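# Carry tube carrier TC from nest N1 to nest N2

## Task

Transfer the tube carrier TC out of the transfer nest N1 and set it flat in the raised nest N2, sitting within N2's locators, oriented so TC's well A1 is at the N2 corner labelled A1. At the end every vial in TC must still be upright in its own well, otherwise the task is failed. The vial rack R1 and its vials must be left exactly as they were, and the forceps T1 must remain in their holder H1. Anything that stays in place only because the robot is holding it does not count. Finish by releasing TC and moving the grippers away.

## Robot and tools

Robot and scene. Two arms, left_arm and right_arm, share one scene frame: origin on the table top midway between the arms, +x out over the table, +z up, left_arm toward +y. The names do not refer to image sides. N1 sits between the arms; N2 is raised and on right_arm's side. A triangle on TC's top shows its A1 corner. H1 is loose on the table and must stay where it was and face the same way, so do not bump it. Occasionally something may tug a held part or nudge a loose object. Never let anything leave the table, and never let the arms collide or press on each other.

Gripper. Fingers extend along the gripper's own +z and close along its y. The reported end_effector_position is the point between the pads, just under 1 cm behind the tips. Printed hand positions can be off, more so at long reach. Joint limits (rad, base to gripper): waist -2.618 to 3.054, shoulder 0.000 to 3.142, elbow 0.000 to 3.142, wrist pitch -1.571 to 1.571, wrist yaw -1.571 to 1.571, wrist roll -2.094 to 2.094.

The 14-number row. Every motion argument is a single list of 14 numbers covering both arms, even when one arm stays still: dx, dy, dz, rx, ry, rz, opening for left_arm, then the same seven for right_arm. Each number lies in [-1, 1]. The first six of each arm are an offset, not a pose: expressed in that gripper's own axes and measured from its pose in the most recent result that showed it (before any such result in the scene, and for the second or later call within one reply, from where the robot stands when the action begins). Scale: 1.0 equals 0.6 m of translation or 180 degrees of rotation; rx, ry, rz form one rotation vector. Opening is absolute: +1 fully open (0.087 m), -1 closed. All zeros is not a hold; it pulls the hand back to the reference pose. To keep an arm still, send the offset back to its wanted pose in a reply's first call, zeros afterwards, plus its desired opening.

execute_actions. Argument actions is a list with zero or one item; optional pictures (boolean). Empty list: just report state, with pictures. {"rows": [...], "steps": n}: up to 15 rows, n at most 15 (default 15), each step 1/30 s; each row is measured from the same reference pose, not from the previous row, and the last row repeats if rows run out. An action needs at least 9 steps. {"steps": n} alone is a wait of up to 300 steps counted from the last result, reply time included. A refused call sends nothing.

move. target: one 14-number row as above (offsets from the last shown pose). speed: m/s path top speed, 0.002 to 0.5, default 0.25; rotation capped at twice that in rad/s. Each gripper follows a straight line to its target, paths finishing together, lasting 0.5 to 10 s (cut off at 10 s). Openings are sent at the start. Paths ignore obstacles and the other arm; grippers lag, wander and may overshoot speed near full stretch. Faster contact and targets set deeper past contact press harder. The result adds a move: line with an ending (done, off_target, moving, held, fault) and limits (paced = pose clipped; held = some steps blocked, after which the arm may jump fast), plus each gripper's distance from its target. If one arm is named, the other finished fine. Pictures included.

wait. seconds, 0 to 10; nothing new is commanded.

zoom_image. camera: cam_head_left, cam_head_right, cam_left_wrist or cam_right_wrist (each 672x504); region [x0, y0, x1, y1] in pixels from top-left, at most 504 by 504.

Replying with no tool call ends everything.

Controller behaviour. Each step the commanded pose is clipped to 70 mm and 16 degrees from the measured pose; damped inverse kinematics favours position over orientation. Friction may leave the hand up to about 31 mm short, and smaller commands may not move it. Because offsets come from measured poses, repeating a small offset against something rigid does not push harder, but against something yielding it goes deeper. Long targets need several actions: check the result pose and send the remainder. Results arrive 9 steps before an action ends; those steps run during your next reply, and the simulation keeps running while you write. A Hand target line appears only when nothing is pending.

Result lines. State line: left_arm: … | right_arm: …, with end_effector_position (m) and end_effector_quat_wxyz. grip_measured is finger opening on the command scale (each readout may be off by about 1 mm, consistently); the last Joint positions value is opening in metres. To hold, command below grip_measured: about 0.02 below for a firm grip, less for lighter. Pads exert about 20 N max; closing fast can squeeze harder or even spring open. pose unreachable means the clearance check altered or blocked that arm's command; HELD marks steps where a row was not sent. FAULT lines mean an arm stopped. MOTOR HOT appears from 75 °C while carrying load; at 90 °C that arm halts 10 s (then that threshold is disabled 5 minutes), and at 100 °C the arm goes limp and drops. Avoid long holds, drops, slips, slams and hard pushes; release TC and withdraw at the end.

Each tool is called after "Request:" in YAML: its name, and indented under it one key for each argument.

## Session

Request:
execute_actions:
  actions: []

Scene clock: 0.00 s of 12600.00 s.
left_arm: end_effector_position=(+0.4309, +0.3260, +0.3713) grip_measured=+0.992 end_effector_quat_wxyz=(-0.334, +0.626, -0.560, +0.428) | right_arm: end_effector_position=(+0.3955, +0.0554, +0.2464) grip_measured=+0.983 end_effector_quat_wxyz=(+0.598, +0.121, +0.781, +0.137)
Joint positions: left_arm=[ 0.081  1.551  1.675 -0.553  0.136 -1.687  0.087] | right_arm=[ 0.926  1.898  1.614 -0.061  0.748  0.62   0.087]
Joint velocities: left_arm=[-0.002  0.002 -0.032 -0.022 -0.022  0.022  0.   ] | right_arm=[-0.002 -0.007 -0.017 -0.051 -0.037  0.022  0.   ]
Hand target (left_arm): +0.431, +0.326, +0.371; -0.334, +0.626, -0.560, +0.428
Hand target (right_arm): +0.395, +0.055, +0.246; +0.598, +0.121, +0.781, +0.137

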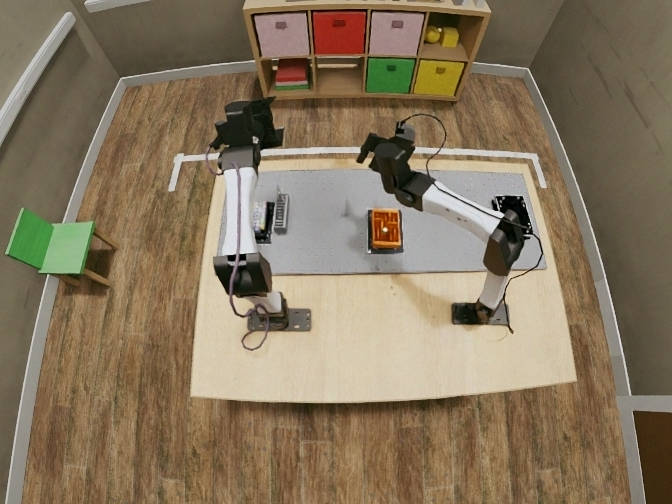

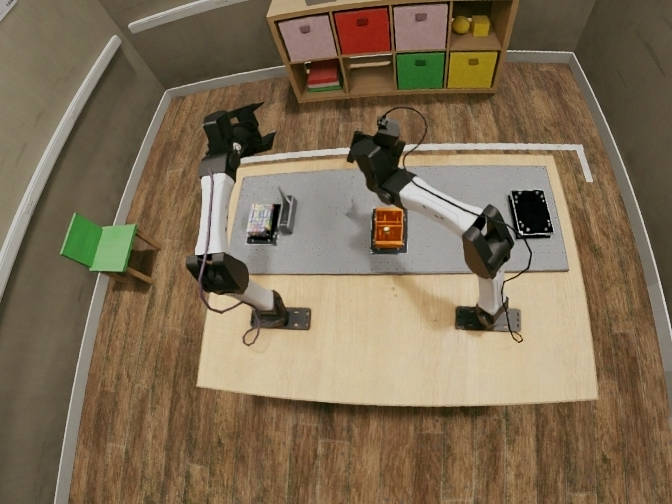

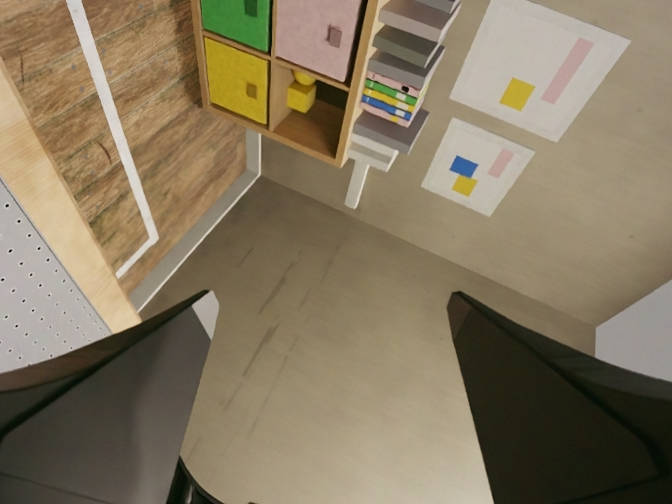

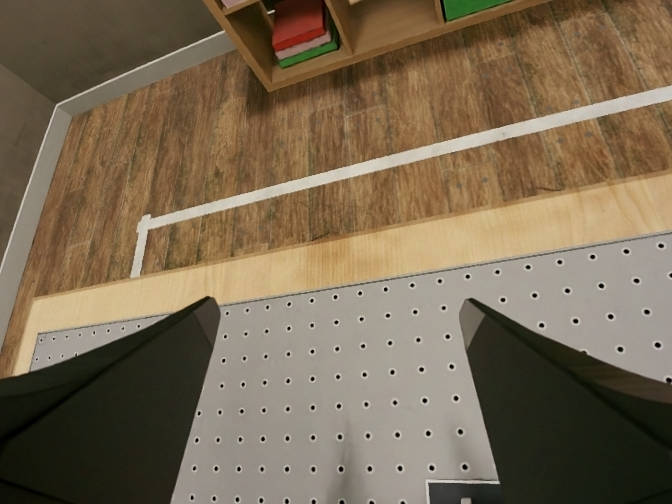

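Request:
move:
  target: [0,0,0,0,0,0,1,0.253,-0.149,-0.218,0.094,0.411,-0.083,1]

Request:
zoom_image:
  camera: "cam_head_right"
  region: [490, 175, 570, 250]

Scene clock: 3.63 s of 12600.00 s.
left_arm: end_effector_position=(+0.4309, +0.3260, +0.3713) grip_measured=+0.992 end_effector_quat_wxyz=(-0.334, +0.626, -0.560, +0.428) | right_arm: end_effector_position=(+0.2270, +0.0187, +0.1098) grip_measured=+0.983 end_effector_quat_wxyz=(+0.008, -0.006, +1.000, +0.003)
Joint positions: left_arm=[ 0.081  1.551  1.675 -0.553  0.136 -1.687  0.087] | right_arm=[ 0.86   2.267  2.202 -1.49   0.007  0.773  0.087]
Joint velocities: left_arm=[ 0.002 -0.007  0.017 -0.022  0.022 -0.037 -0.   ] | right_arm=[-0.002 -0.002 -0.012 -0.081 -0.007 -0.022 -0.001]
Hand target (left_arm): +0.431, +0.326, +0.371; -0.334, +0.626, -0.560, +0.428
Hand target (right_arm): +0.229, +0.018, +0.110; +0.001, -0.005, +1.000, +0.004
Off the commanded pose (left_arm): 0.000 m, 0 deg.
Off the commanded pose (right_arm): 0.002 m, 1 deg.
Kept back: nothing.
move: done

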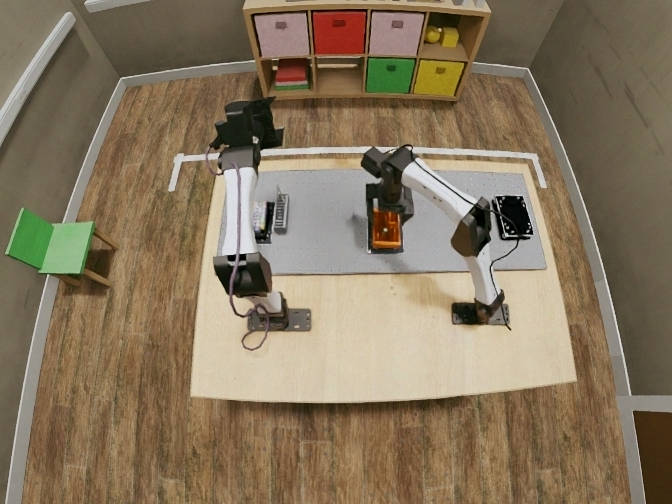

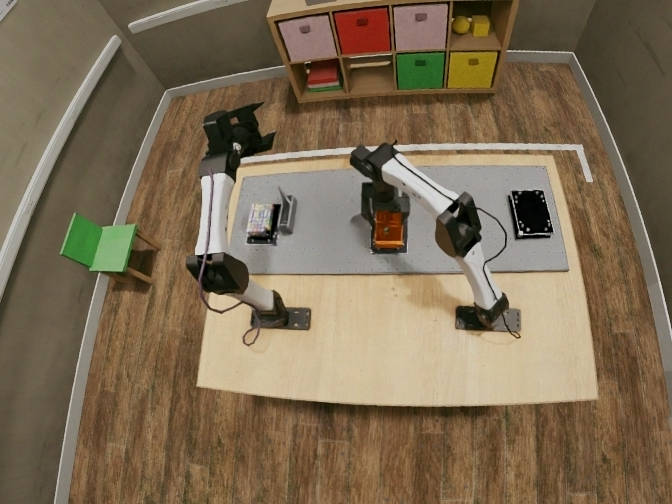

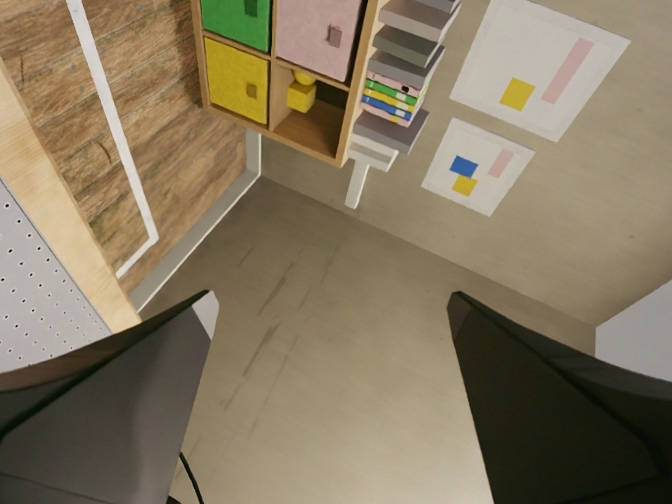

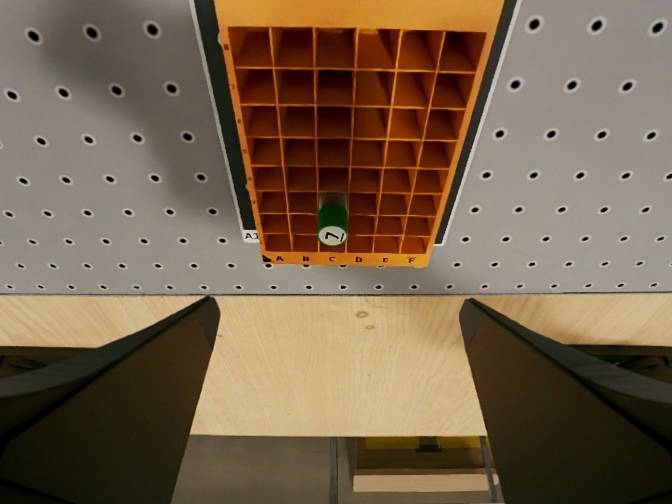

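Region (490, 175, 570, 250) of cam_head_right's 672x504 image, scaled by 6.300, with more detail than that image has; it fills the top 472 rows of this view, and the rest is white.

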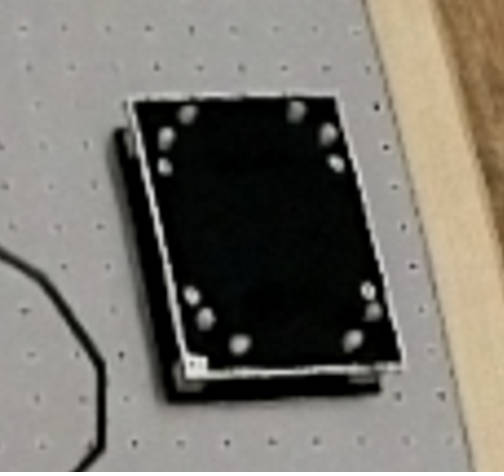

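Request:
move:
  target: [0,0,0,0,0,0,1,-0.003,-0.009,0.075,0.002,0.004,0.01,1]
  speed: 0.07

Scene clock: 5.03 s of 12600.00 s.
left_arm: end_effector_position=(+0.4309, +0.3260, +0.3713) grip_measured=+0.992 end_effector_quat_wxyz=(-0.334, +0.626, -0.560, +0.428) | right_arm: end_effector_position=(+0.2274, +0.0147, +0.0625) grip_measured=+0.983 end_effector_quat_wxyz=(-0.002, +0.003, +1.000, -0.006)
Joint positions: left_arm=[ 0.081  1.551  1.675 -0.553  0.136 -1.687  0.087] | right_arm=[ 0.852  2.267  2.011 -1.326  0.006  0.783  0.087]
Joint velocities: left_arm=[ 0.002  0.012  0.002 -0.007  0.139 -0.037  0.   ] | right_arm=[ 0.002 -0.007 -0.002  0.037  0.037 -0.007 -0.   ]
Hand target (left_arm): +0.431, +0.326, +0.371; -0.334, +0.626, -0.560, +0.428
Hand target (right_arm): +0.229, +0.013, +0.065; +0.002, +0.010, +1.000, -0.000
Off the commanded pose (left_arm): 0.000 m, 0 deg.
Off the commanded pose (right_arm): 0.003 m, 1 deg.
Kept back: nothing.
move: done

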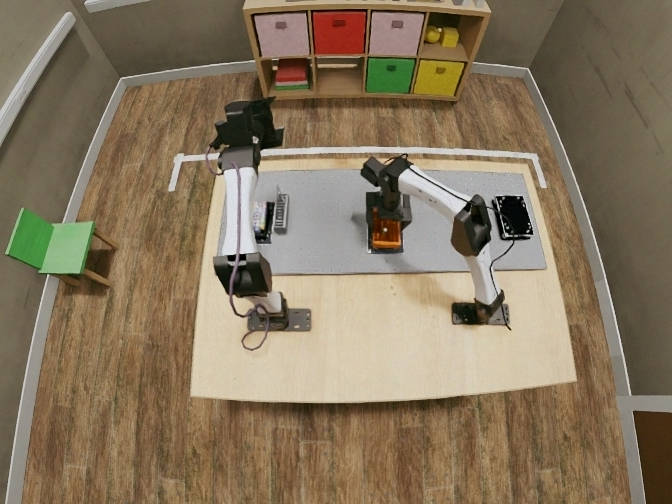

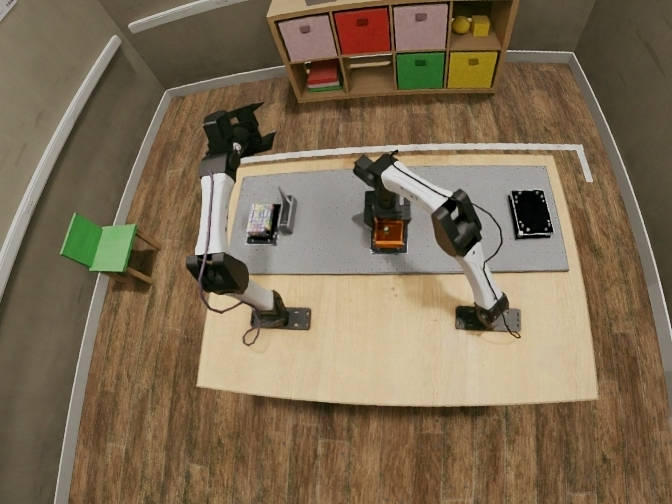

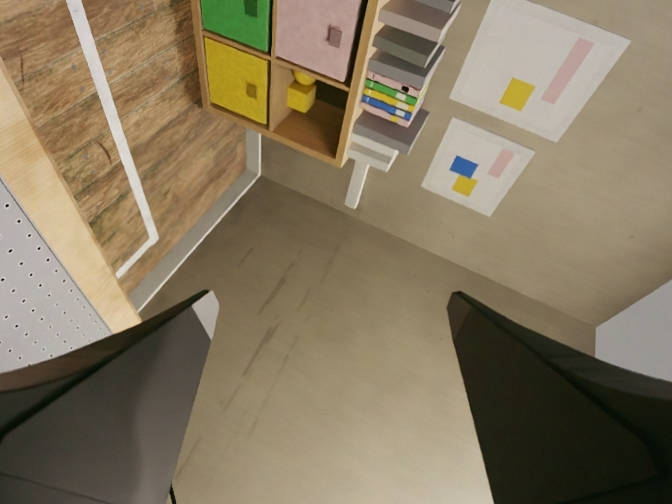

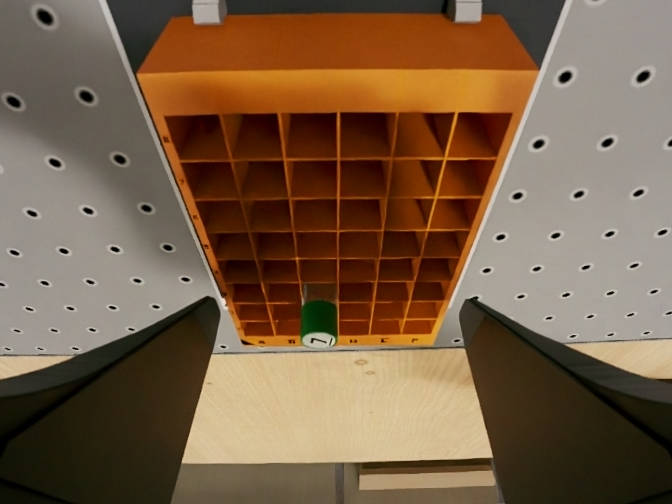

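Request:
move:
  target: [0,0,0,0,0,0,1,-0.003,-0.001,0.058,-0.003,-0.002,0,1]
  speed: 0.03

Request:
move:
  target: [0,0,0,0,0,0,1,0,0,0,0,0,0,0.89]

Scene clock: 6.80 s of 12600.00 s.
left_arm: end_effector_position=(+0.4309, +0.3260, +0.3713) grip_measured=+0.992 end_effector_quat_wxyz=(-0.334, +0.626, -0.560, +0.428) | right_arm: end_effector_position=(+0.2285, +0.0158, +0.0328) grip_measured=+0.983 end_effector_quat_wxyz=(+0.003, +0.004, +1.000, -0.001)
Joint positions: left_arm=[ 0.081  1.551  1.675 -0.553  0.136 -1.687  0.087] | right_arm=[ 0.852  2.267  1.894 -1.194  0.006  0.784  0.087]
Joint velocities: left_arm=[-0.007  0.002  0.012  0.022 -0.022 -0.007  0.   ] | right_arm=[-0.007 -0.002 -0.022 -0.051 -0.095 -0.051  0.001]
Hand target (left_arm): +0.431, +0.326, +0.371; -0.334, +0.626, -0.560, +0.428
Hand target (right_arm): +0.229, +0.013, +0.028; +0.001, +0.003, +1.000, -0.002
Off the commanded pose (left_arm): 0.000 m, 0 deg.
Off the commanded pose (right_arm): 0.006 m, 0 deg.
Kept back: nothing.
move: done

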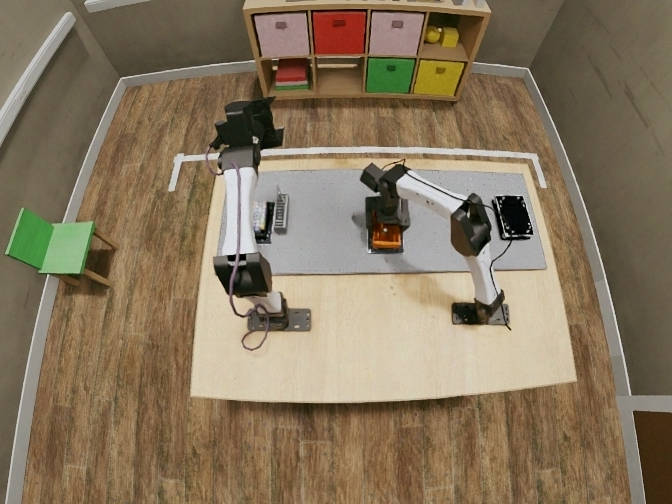

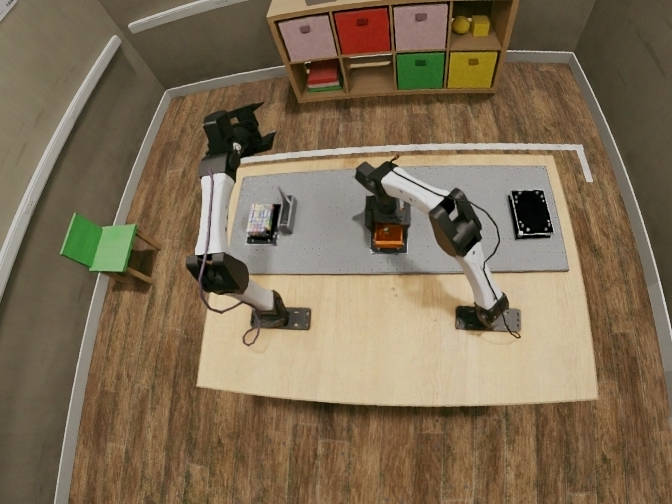

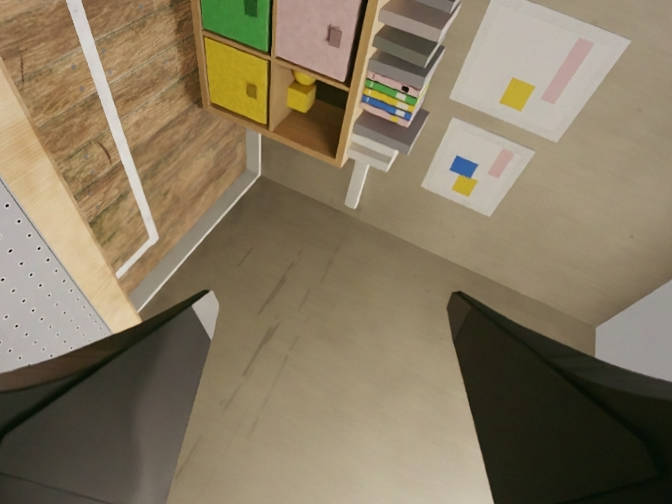

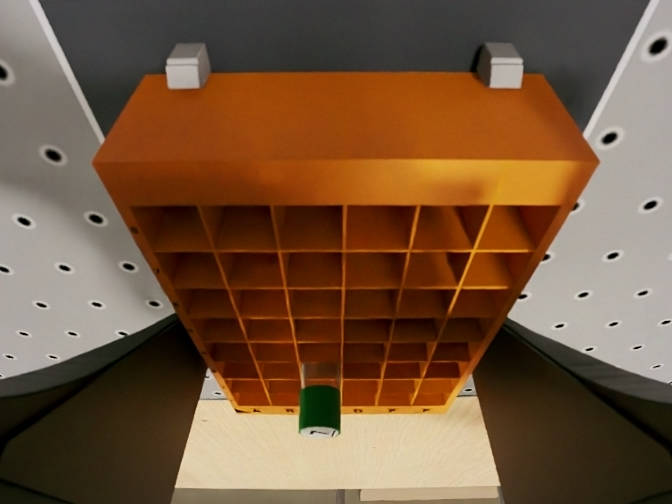

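Scene clock: 7.30 s of 12600.00 s.
left_arm: end_effector_position=(+0.4309, +0.3260, +0.3713) grip_measured=+0.992 end_effector_quat_wxyz=(-0.334, +0.626, -0.560, +0.428) | right_arm: end_effector_position=(+0.2285, +0.0154, +0.0328) grip_measured=+0.928 end_effector_quat_wxyz=(+0.003, +0.003, +1.000, -0.002)
Joint positions: left_arm=[ 0.081  1.551  1.675 -0.553  0.136 -1.687  0.087] | right_arm=[ 0.852  2.267  1.894 -1.196  0.008  0.783  0.084]
Joint velocities: left_arm=[ 0.012 -0.012  0.017  0.007  0.007 -0.022 -0.001] | right_arm=[-0.002  0.002 -0.002  0.051  0.051  0.007 -0.   ]
Hand target (left_arm): +0.431, +0.326, +0.371; -0.334, +0.626, -0.560, +0.428
Hand target (right_arm): +0.229, +0.016, +0.033; +0.003, +0.004, +1.000, -0.001
Off the commanded pose (left_arm): 0.000 m, 0 deg.
Off the commanded pose (right_arm): 0.000 m, 0 deg.
Kept back: nothing.
move: done

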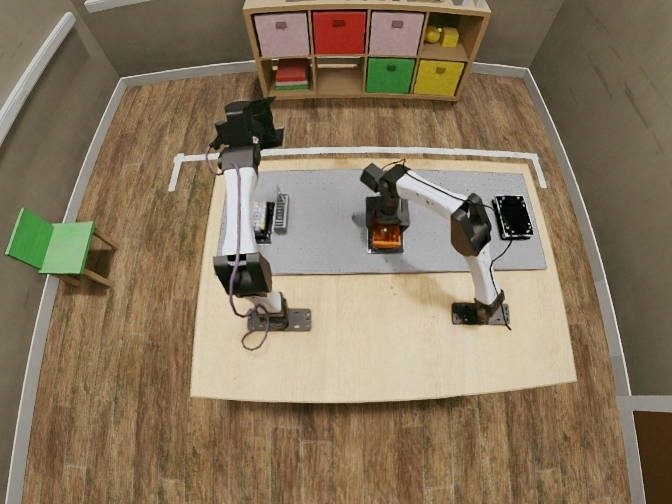

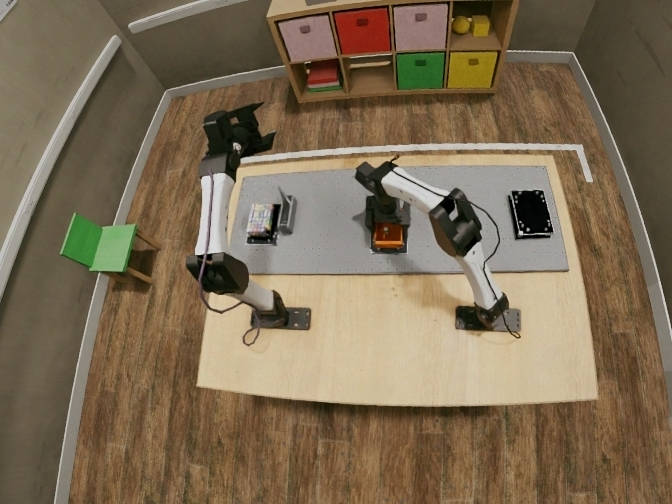

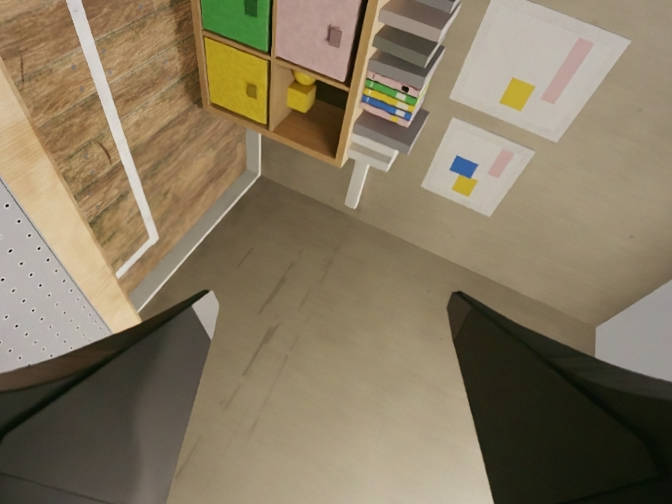

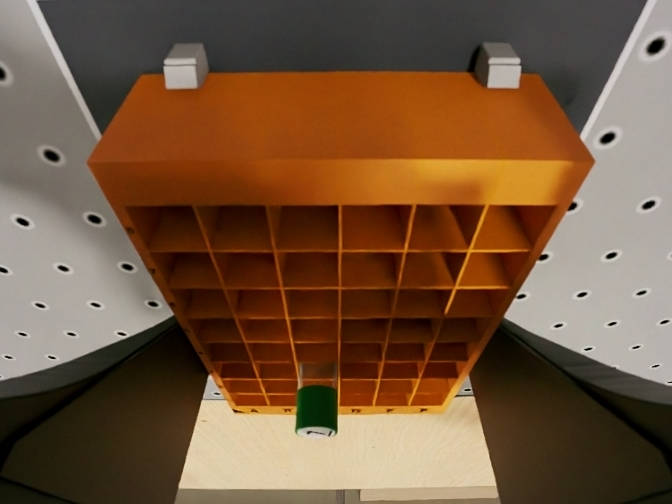

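N2 ≈ (0.281, -0.462).

Request:
move:
  target: [0,0,0,0,0,0,1,0,0,-0.12,0,0,0,0.89]
  speed: 0.08

Request:
move:
  target: [0,0,0,0,0,0,1,-0.1,-0.797,0,-0.005,-0.003,-0.016,0.89]
  speed: 0.18

Scene clock: 10.63 s of 12600.00 s.
left_arm: end_effector_position=(+0.4309, +0.3260, +0.3713) grip_measured=+0.992 end_effector_quat_wxyz=(-0.334, +0.626, -0.560, +0.428) | right_arm: end_effector_position=(+0.2285, +0.0155, +0.1023) grip_measured=+0.928 end_effector_quat_wxyz=(+0.004, +0.003, +1.000, -0.001)
Joint positions: left_arm=[ 0.081  1.551  1.675 -0.553  0.136 -1.687  0.087] | right_arm=[ 0.852  2.267  2.171 -1.47   0.008  0.783  0.084]
Joint velocities: left_arm=[ 0.002 -0.002 -0.007 -0.081  0.022 -0.037 -0.   ] | right_arm=[-0.002 -0.032 -0.002 -0.022  0.037 -0.066  0.001]
Hand target (left_arm): +0.431, +0.326, +0.371; -0.334, +0.626, -0.560, +0.428
Hand target (right_arm): +0.229, +0.016, +0.105; +0.004, +0.003, +1.000, -0.002
Off the commanded pose (left_arm): 0.000 m, 0 deg.
Off the commanded pose (right_arm): 0.003 m, 0 deg.
Kept back: nothing.
move: done

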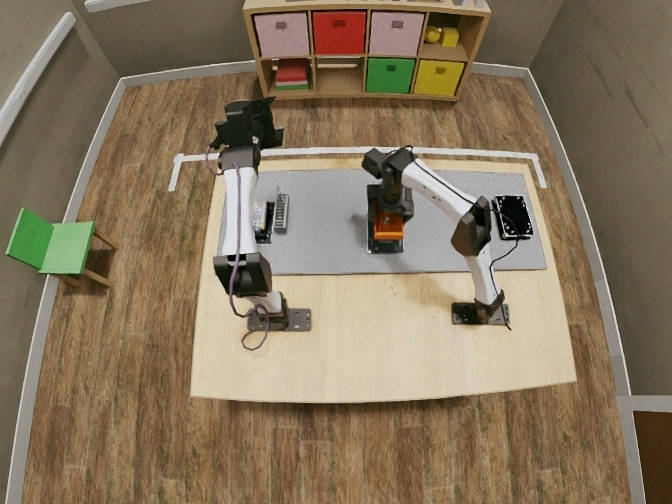

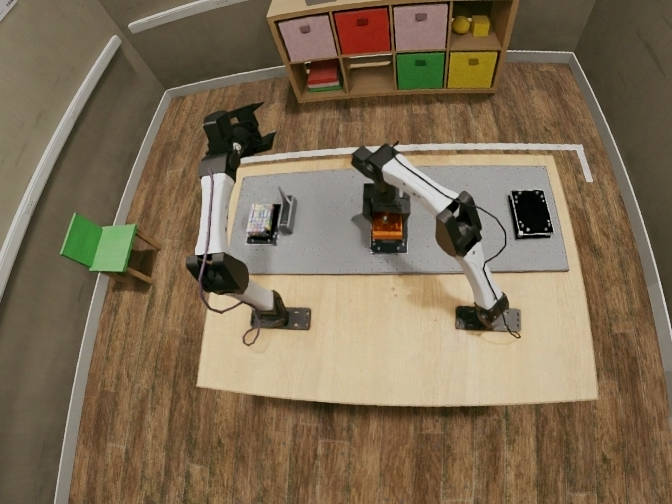

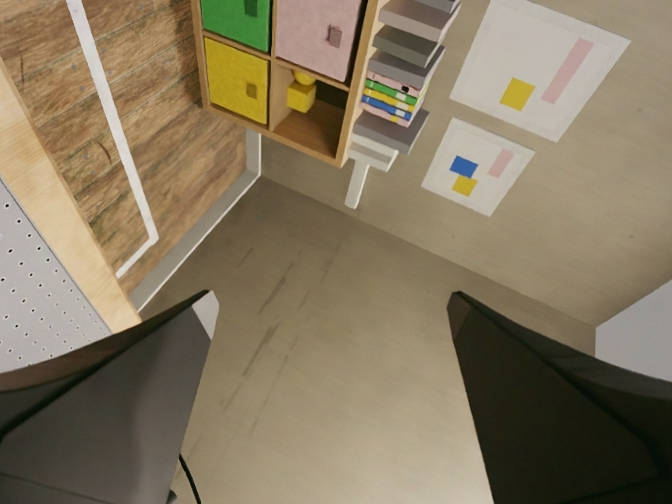

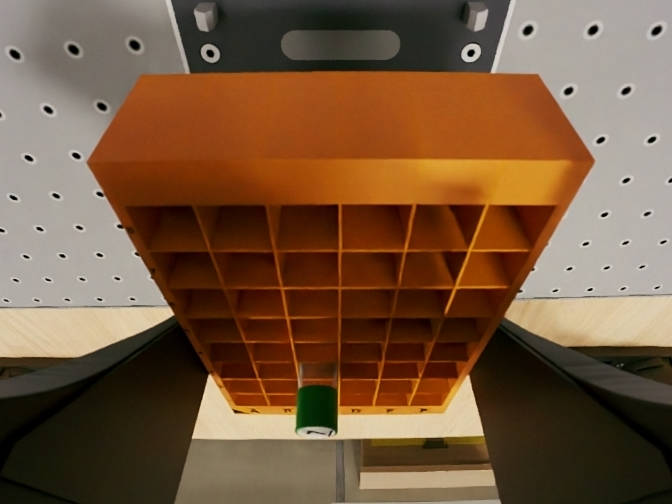

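Scene clock: 13.87 s of 12600.00 s.
left_arm: end_effector_position=(+0.4309, +0.3260, +0.3713) grip_measured=+0.992 end_effector_quat_wxyz=(-0.334, +0.626, -0.560, +0.428) | right_arm: end_effector_position=(+0.2788, -0.4667, +0.1038) grip_measured=+0.928 end_effector_quat_wxyz=(+0.009, -0.017, +1.000, -0.004)
Joint positions: left_arm=[ 0.081  1.551  1.675 -0.553  0.136 -1.687  0.087] | right_arm=[-0.368  2.072  1.868 -1.346 -0.001 -0.477  0.084]
Joint velocities: left_arm=[ 0.002 -0.007 -0.002 -0.007 -0.007  0.022 -0.   ] | right_arm=[-0.012 -0.012  0.007 -0.095 -0.066 -0.051 -0.001]
Hand target (left_arm): +0.431, +0.326, +0.371; -0.334, +0.626, -0.560, +0.428
Hand target (right_arm): +0.281, -0.466, +0.105; +0.008, -0.022, +1.000, +0.001
Off the commanded pose (left_arm): 0.000 m, 0 deg.
Off the commanded pose (right_arm): 0.007 m, 1 deg.
Kept back: nothing.
move: done

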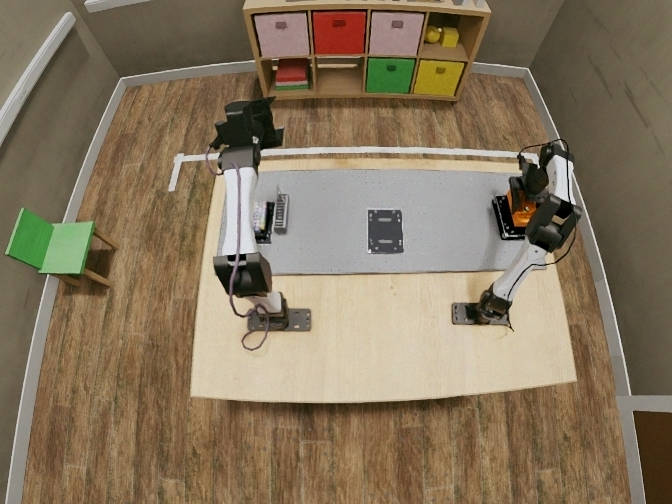

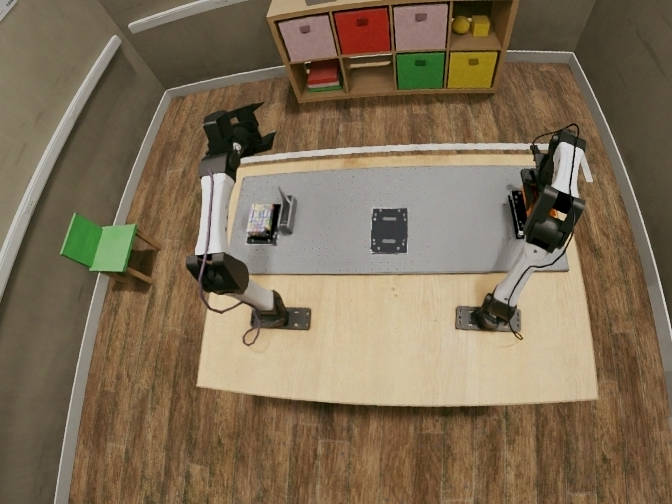

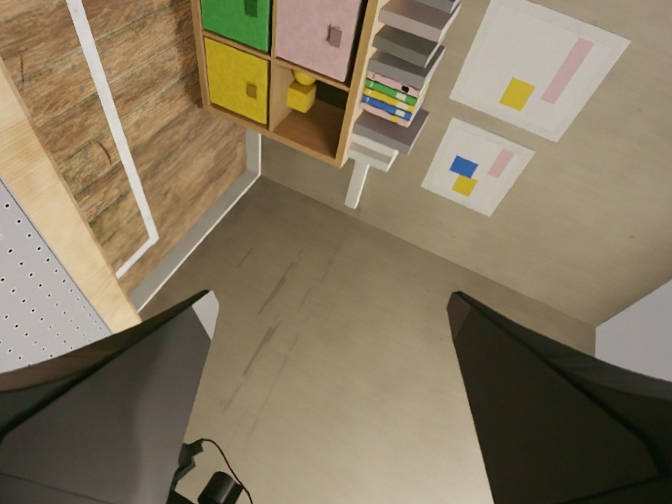

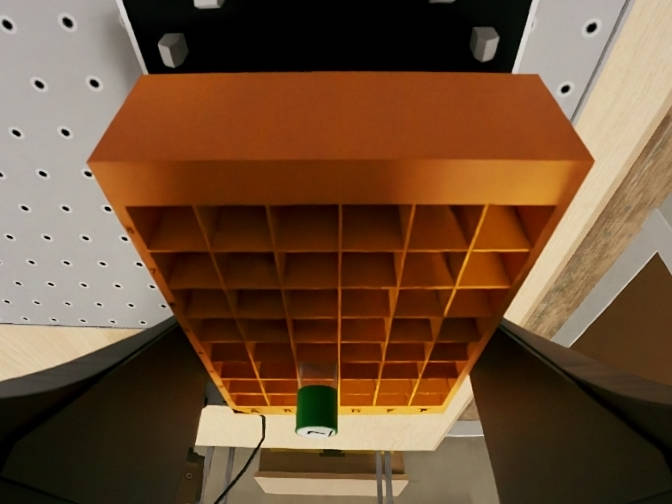

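Request:
move:
  target: [0,0,0,0,0,0,1,-0.003,0.009,0.038,0,0.002,-0.01,0.89]
  speed: 0.04

Scene clock: 15.13 s of 12600.00 s.
left_arm: end_effector_position=(+0.4309, +0.3260, +0.3713) grip_measured=+0.992 end_effector_quat_wxyz=(-0.334, +0.626, -0.560, +0.428) | right_arm: end_effector_position=(+0.2806, -0.4634, +0.0857) grip_measured=+0.928 end_effector_quat_wxyz=(+0.009, -0.026, +1.000, -0.004)
Joint positions: left_arm=[ 0.081  1.551  1.675 -0.553  0.136 -1.687  0.087] | right_arm=[-0.357  2.072  1.796 -1.275 -0.001 -0.484  0.084]
Joint velocities: left_arm=[ 0.012  0.007 -0.017  0.037 -0.066  0.022 -0.001] | right_arm=[ 0.007  0.002 -0.007  0.051 -0.007 -0.007  0.001]
Hand target (left_arm): +0.431, +0.326, +0.371; -0.334, +0.626, -0.560, +0.428
Hand target (right_arm): +0.281, -0.461, +0.081; +0.006, -0.033, +0.999, -0.004
Off the commanded pose (left_arm): 0.000 m, 0 deg.
Off the commanded pose (right_arm): 0.005 m, 1 deg.
Kept back: nothing.
move: done

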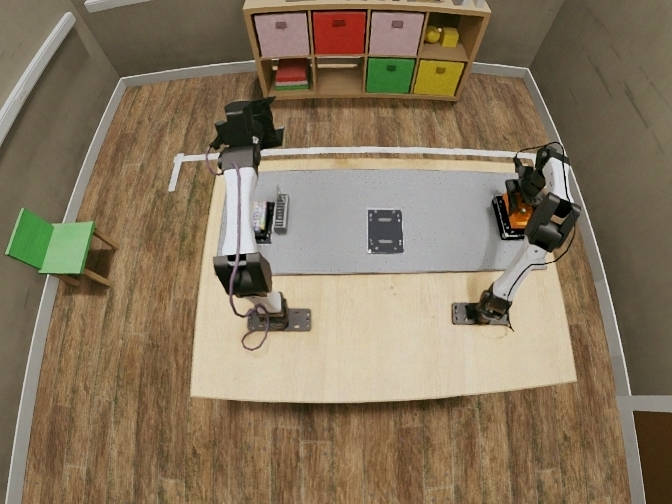

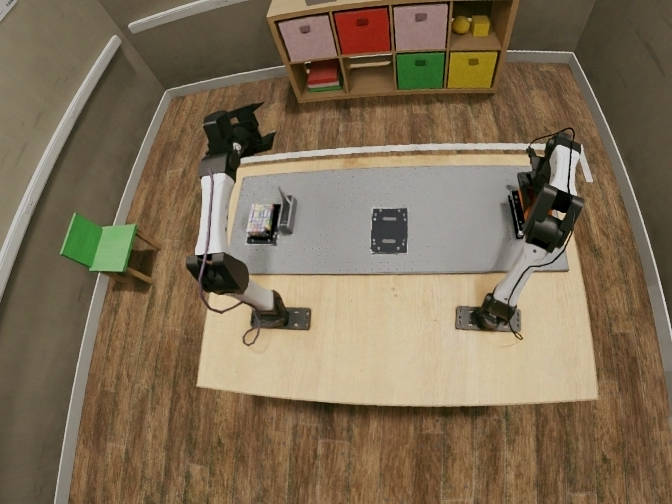

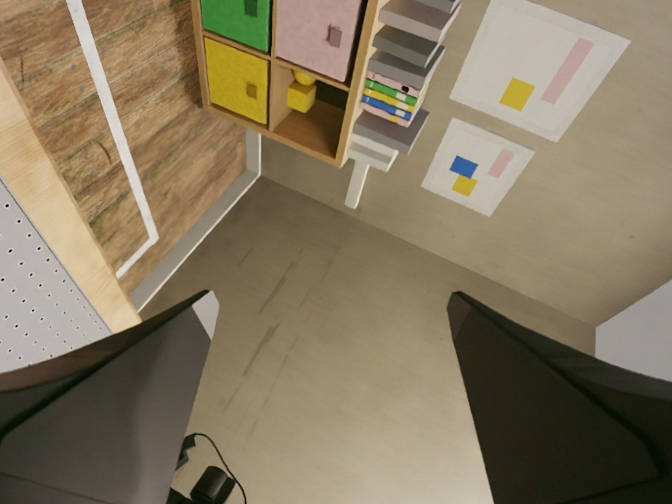

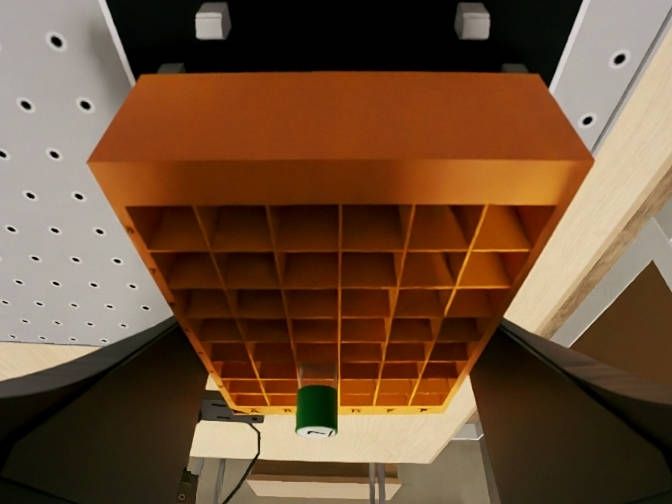

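Request:
move:
  target: [0,0,0,0,0,0,1,0,0,0.033,0,0.002,0,0.89]
  speed: 0.03

Scene clock: 18.03 s of 12600.00 s.
left_arm: end_effector_position=(+0.4309, +0.3260, +0.3713) grip_measured=+0.992 end_effector_quat_wxyz=(-0.334, +0.626, -0.560, +0.428) | right_arm: end_effector_position=(+0.2818, -0.4640, +0.0744) grip_measured=+0.928 end_effector_quat_wxyz=(+0.013, -0.026, +1.000, -0.006)
Joint positions: left_arm=[ 0.081  1.551  1.675 -0.553  0.136 -1.687  0.087] | right_arm=[-0.357  2.072  1.752 -1.223 -0.001 -0.485  0.084]
Joint velocities: left_arm=[ 0.002 -0.002 -0.007 -0.11  -0.066 -0.007  0.   ] | right_arm=[ 0.007 -0.002 -0.007  0.11  -0.037  0.007  0.   ]
Hand target (left_arm): +0.431, +0.326, +0.371; -0.334, +0.626, -0.560, +0.428
Hand target (right_arm): +0.281, -0.463, +0.066; +0.006, -0.026, +1.000, -0.004
Off the commanded pose (left_arm): 0.000 m, 0 deg.
Off the commanded pose (right_arm): 0.008 m, 1 deg.
Kept back: nothing.
move: done

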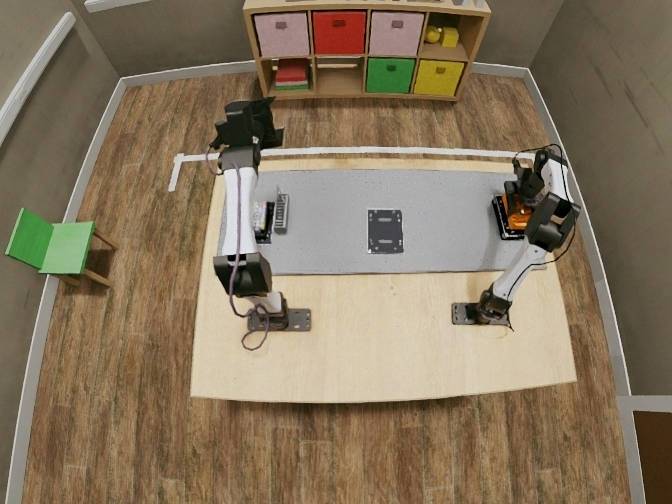

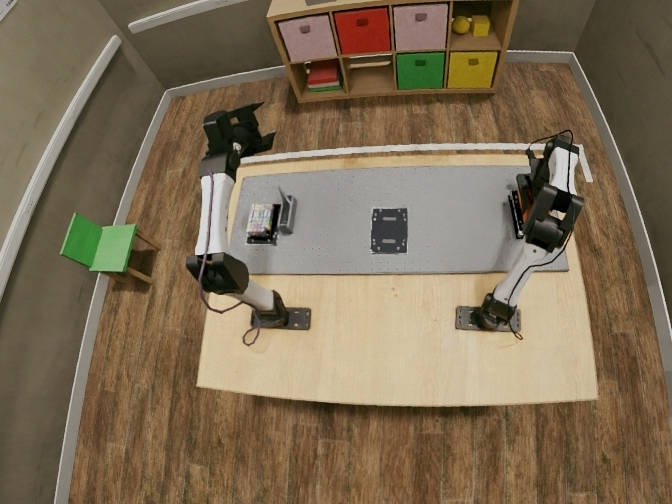

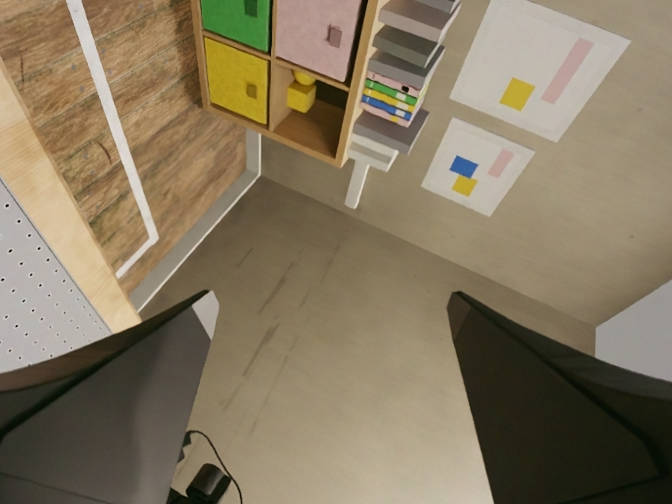

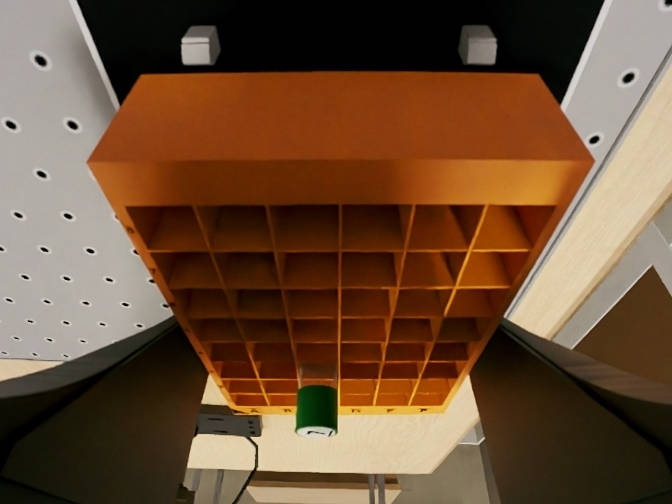

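Request:
move:
  target: [0,0,0,0,0,0,1,0.005,0,0.04,0,0.008,0,0.89]
  speed: 0.02

Scene clock: 19.70 s of 12600.00 s.
left_arm: end_effector_position=(+0.4309, +0.3260, +0.3713) grip_measured=+0.992 end_effector_quat_wxyz=(-0.334, +0.626, -0.560, +0.428) | right_arm: end_effector_position=(+0.2804, -0.4640, +0.0626) grip_measured=+0.928 end_effector_quat_wxyz=(+0.011, -0.026, +1.000, -0.007)
Joint positions: left_arm=[ 0.081  1.551  1.675 -0.553  0.136 -1.687  0.087] | right_arm=[-0.357  2.075  1.709 -1.18   0.003 -0.484  0.084]
Joint velocities: left_arm=[-0.022 -0.022  0.002  0.066 -0.037 -0.007  0.   ] | right_arm=[-0.007 -0.017 -0.007  0.037  0.022  0.051 -0.   ]
Hand target (left_arm): +0.431, +0.326, +0.371; -0.334, +0.626, -0.560, +0.428
Hand target (right_arm): +0.279, -0.464, +0.051; -0.000, -0.026, +1.000, -0.006
Off the commanded pose (left_arm): 0.000 m, 0 deg.
Off the commanded pose (right_arm): 0.012 m, 1 deg.
Kept back: nothing.
move: off_target (right_arm)

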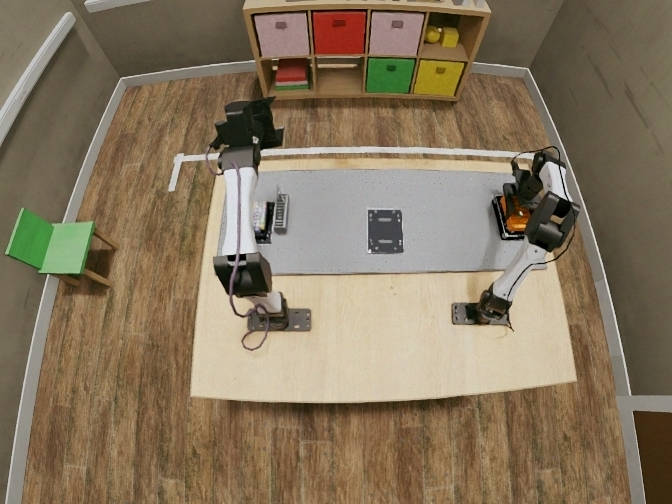

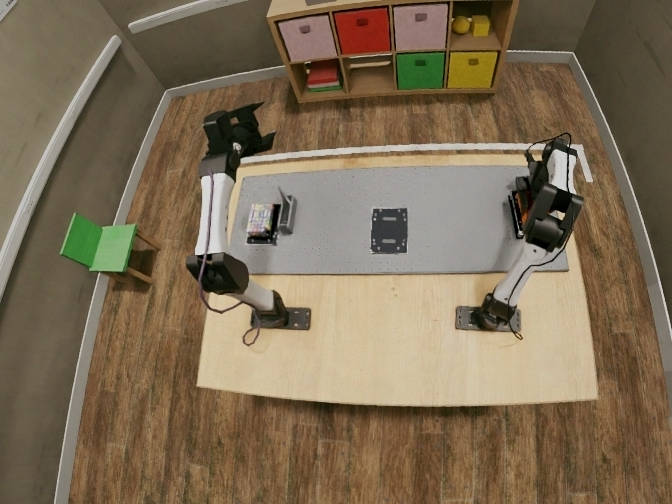

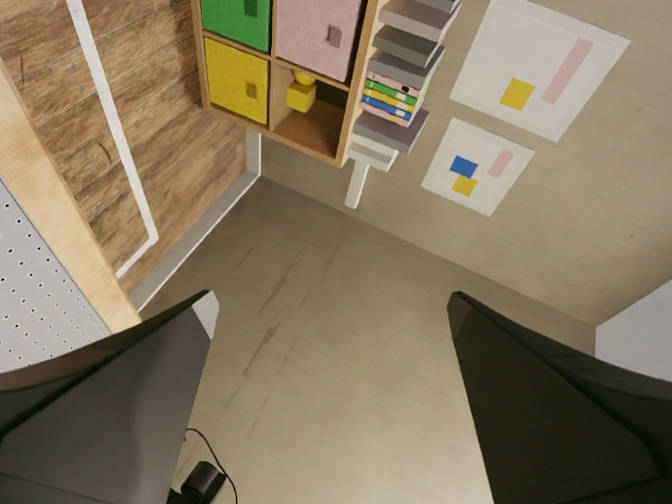

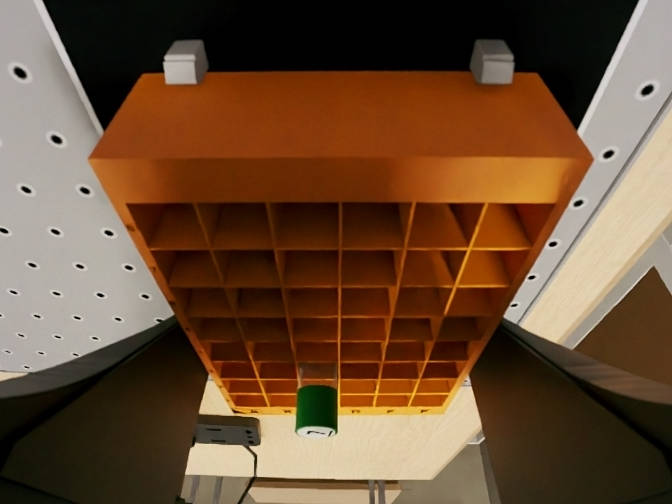

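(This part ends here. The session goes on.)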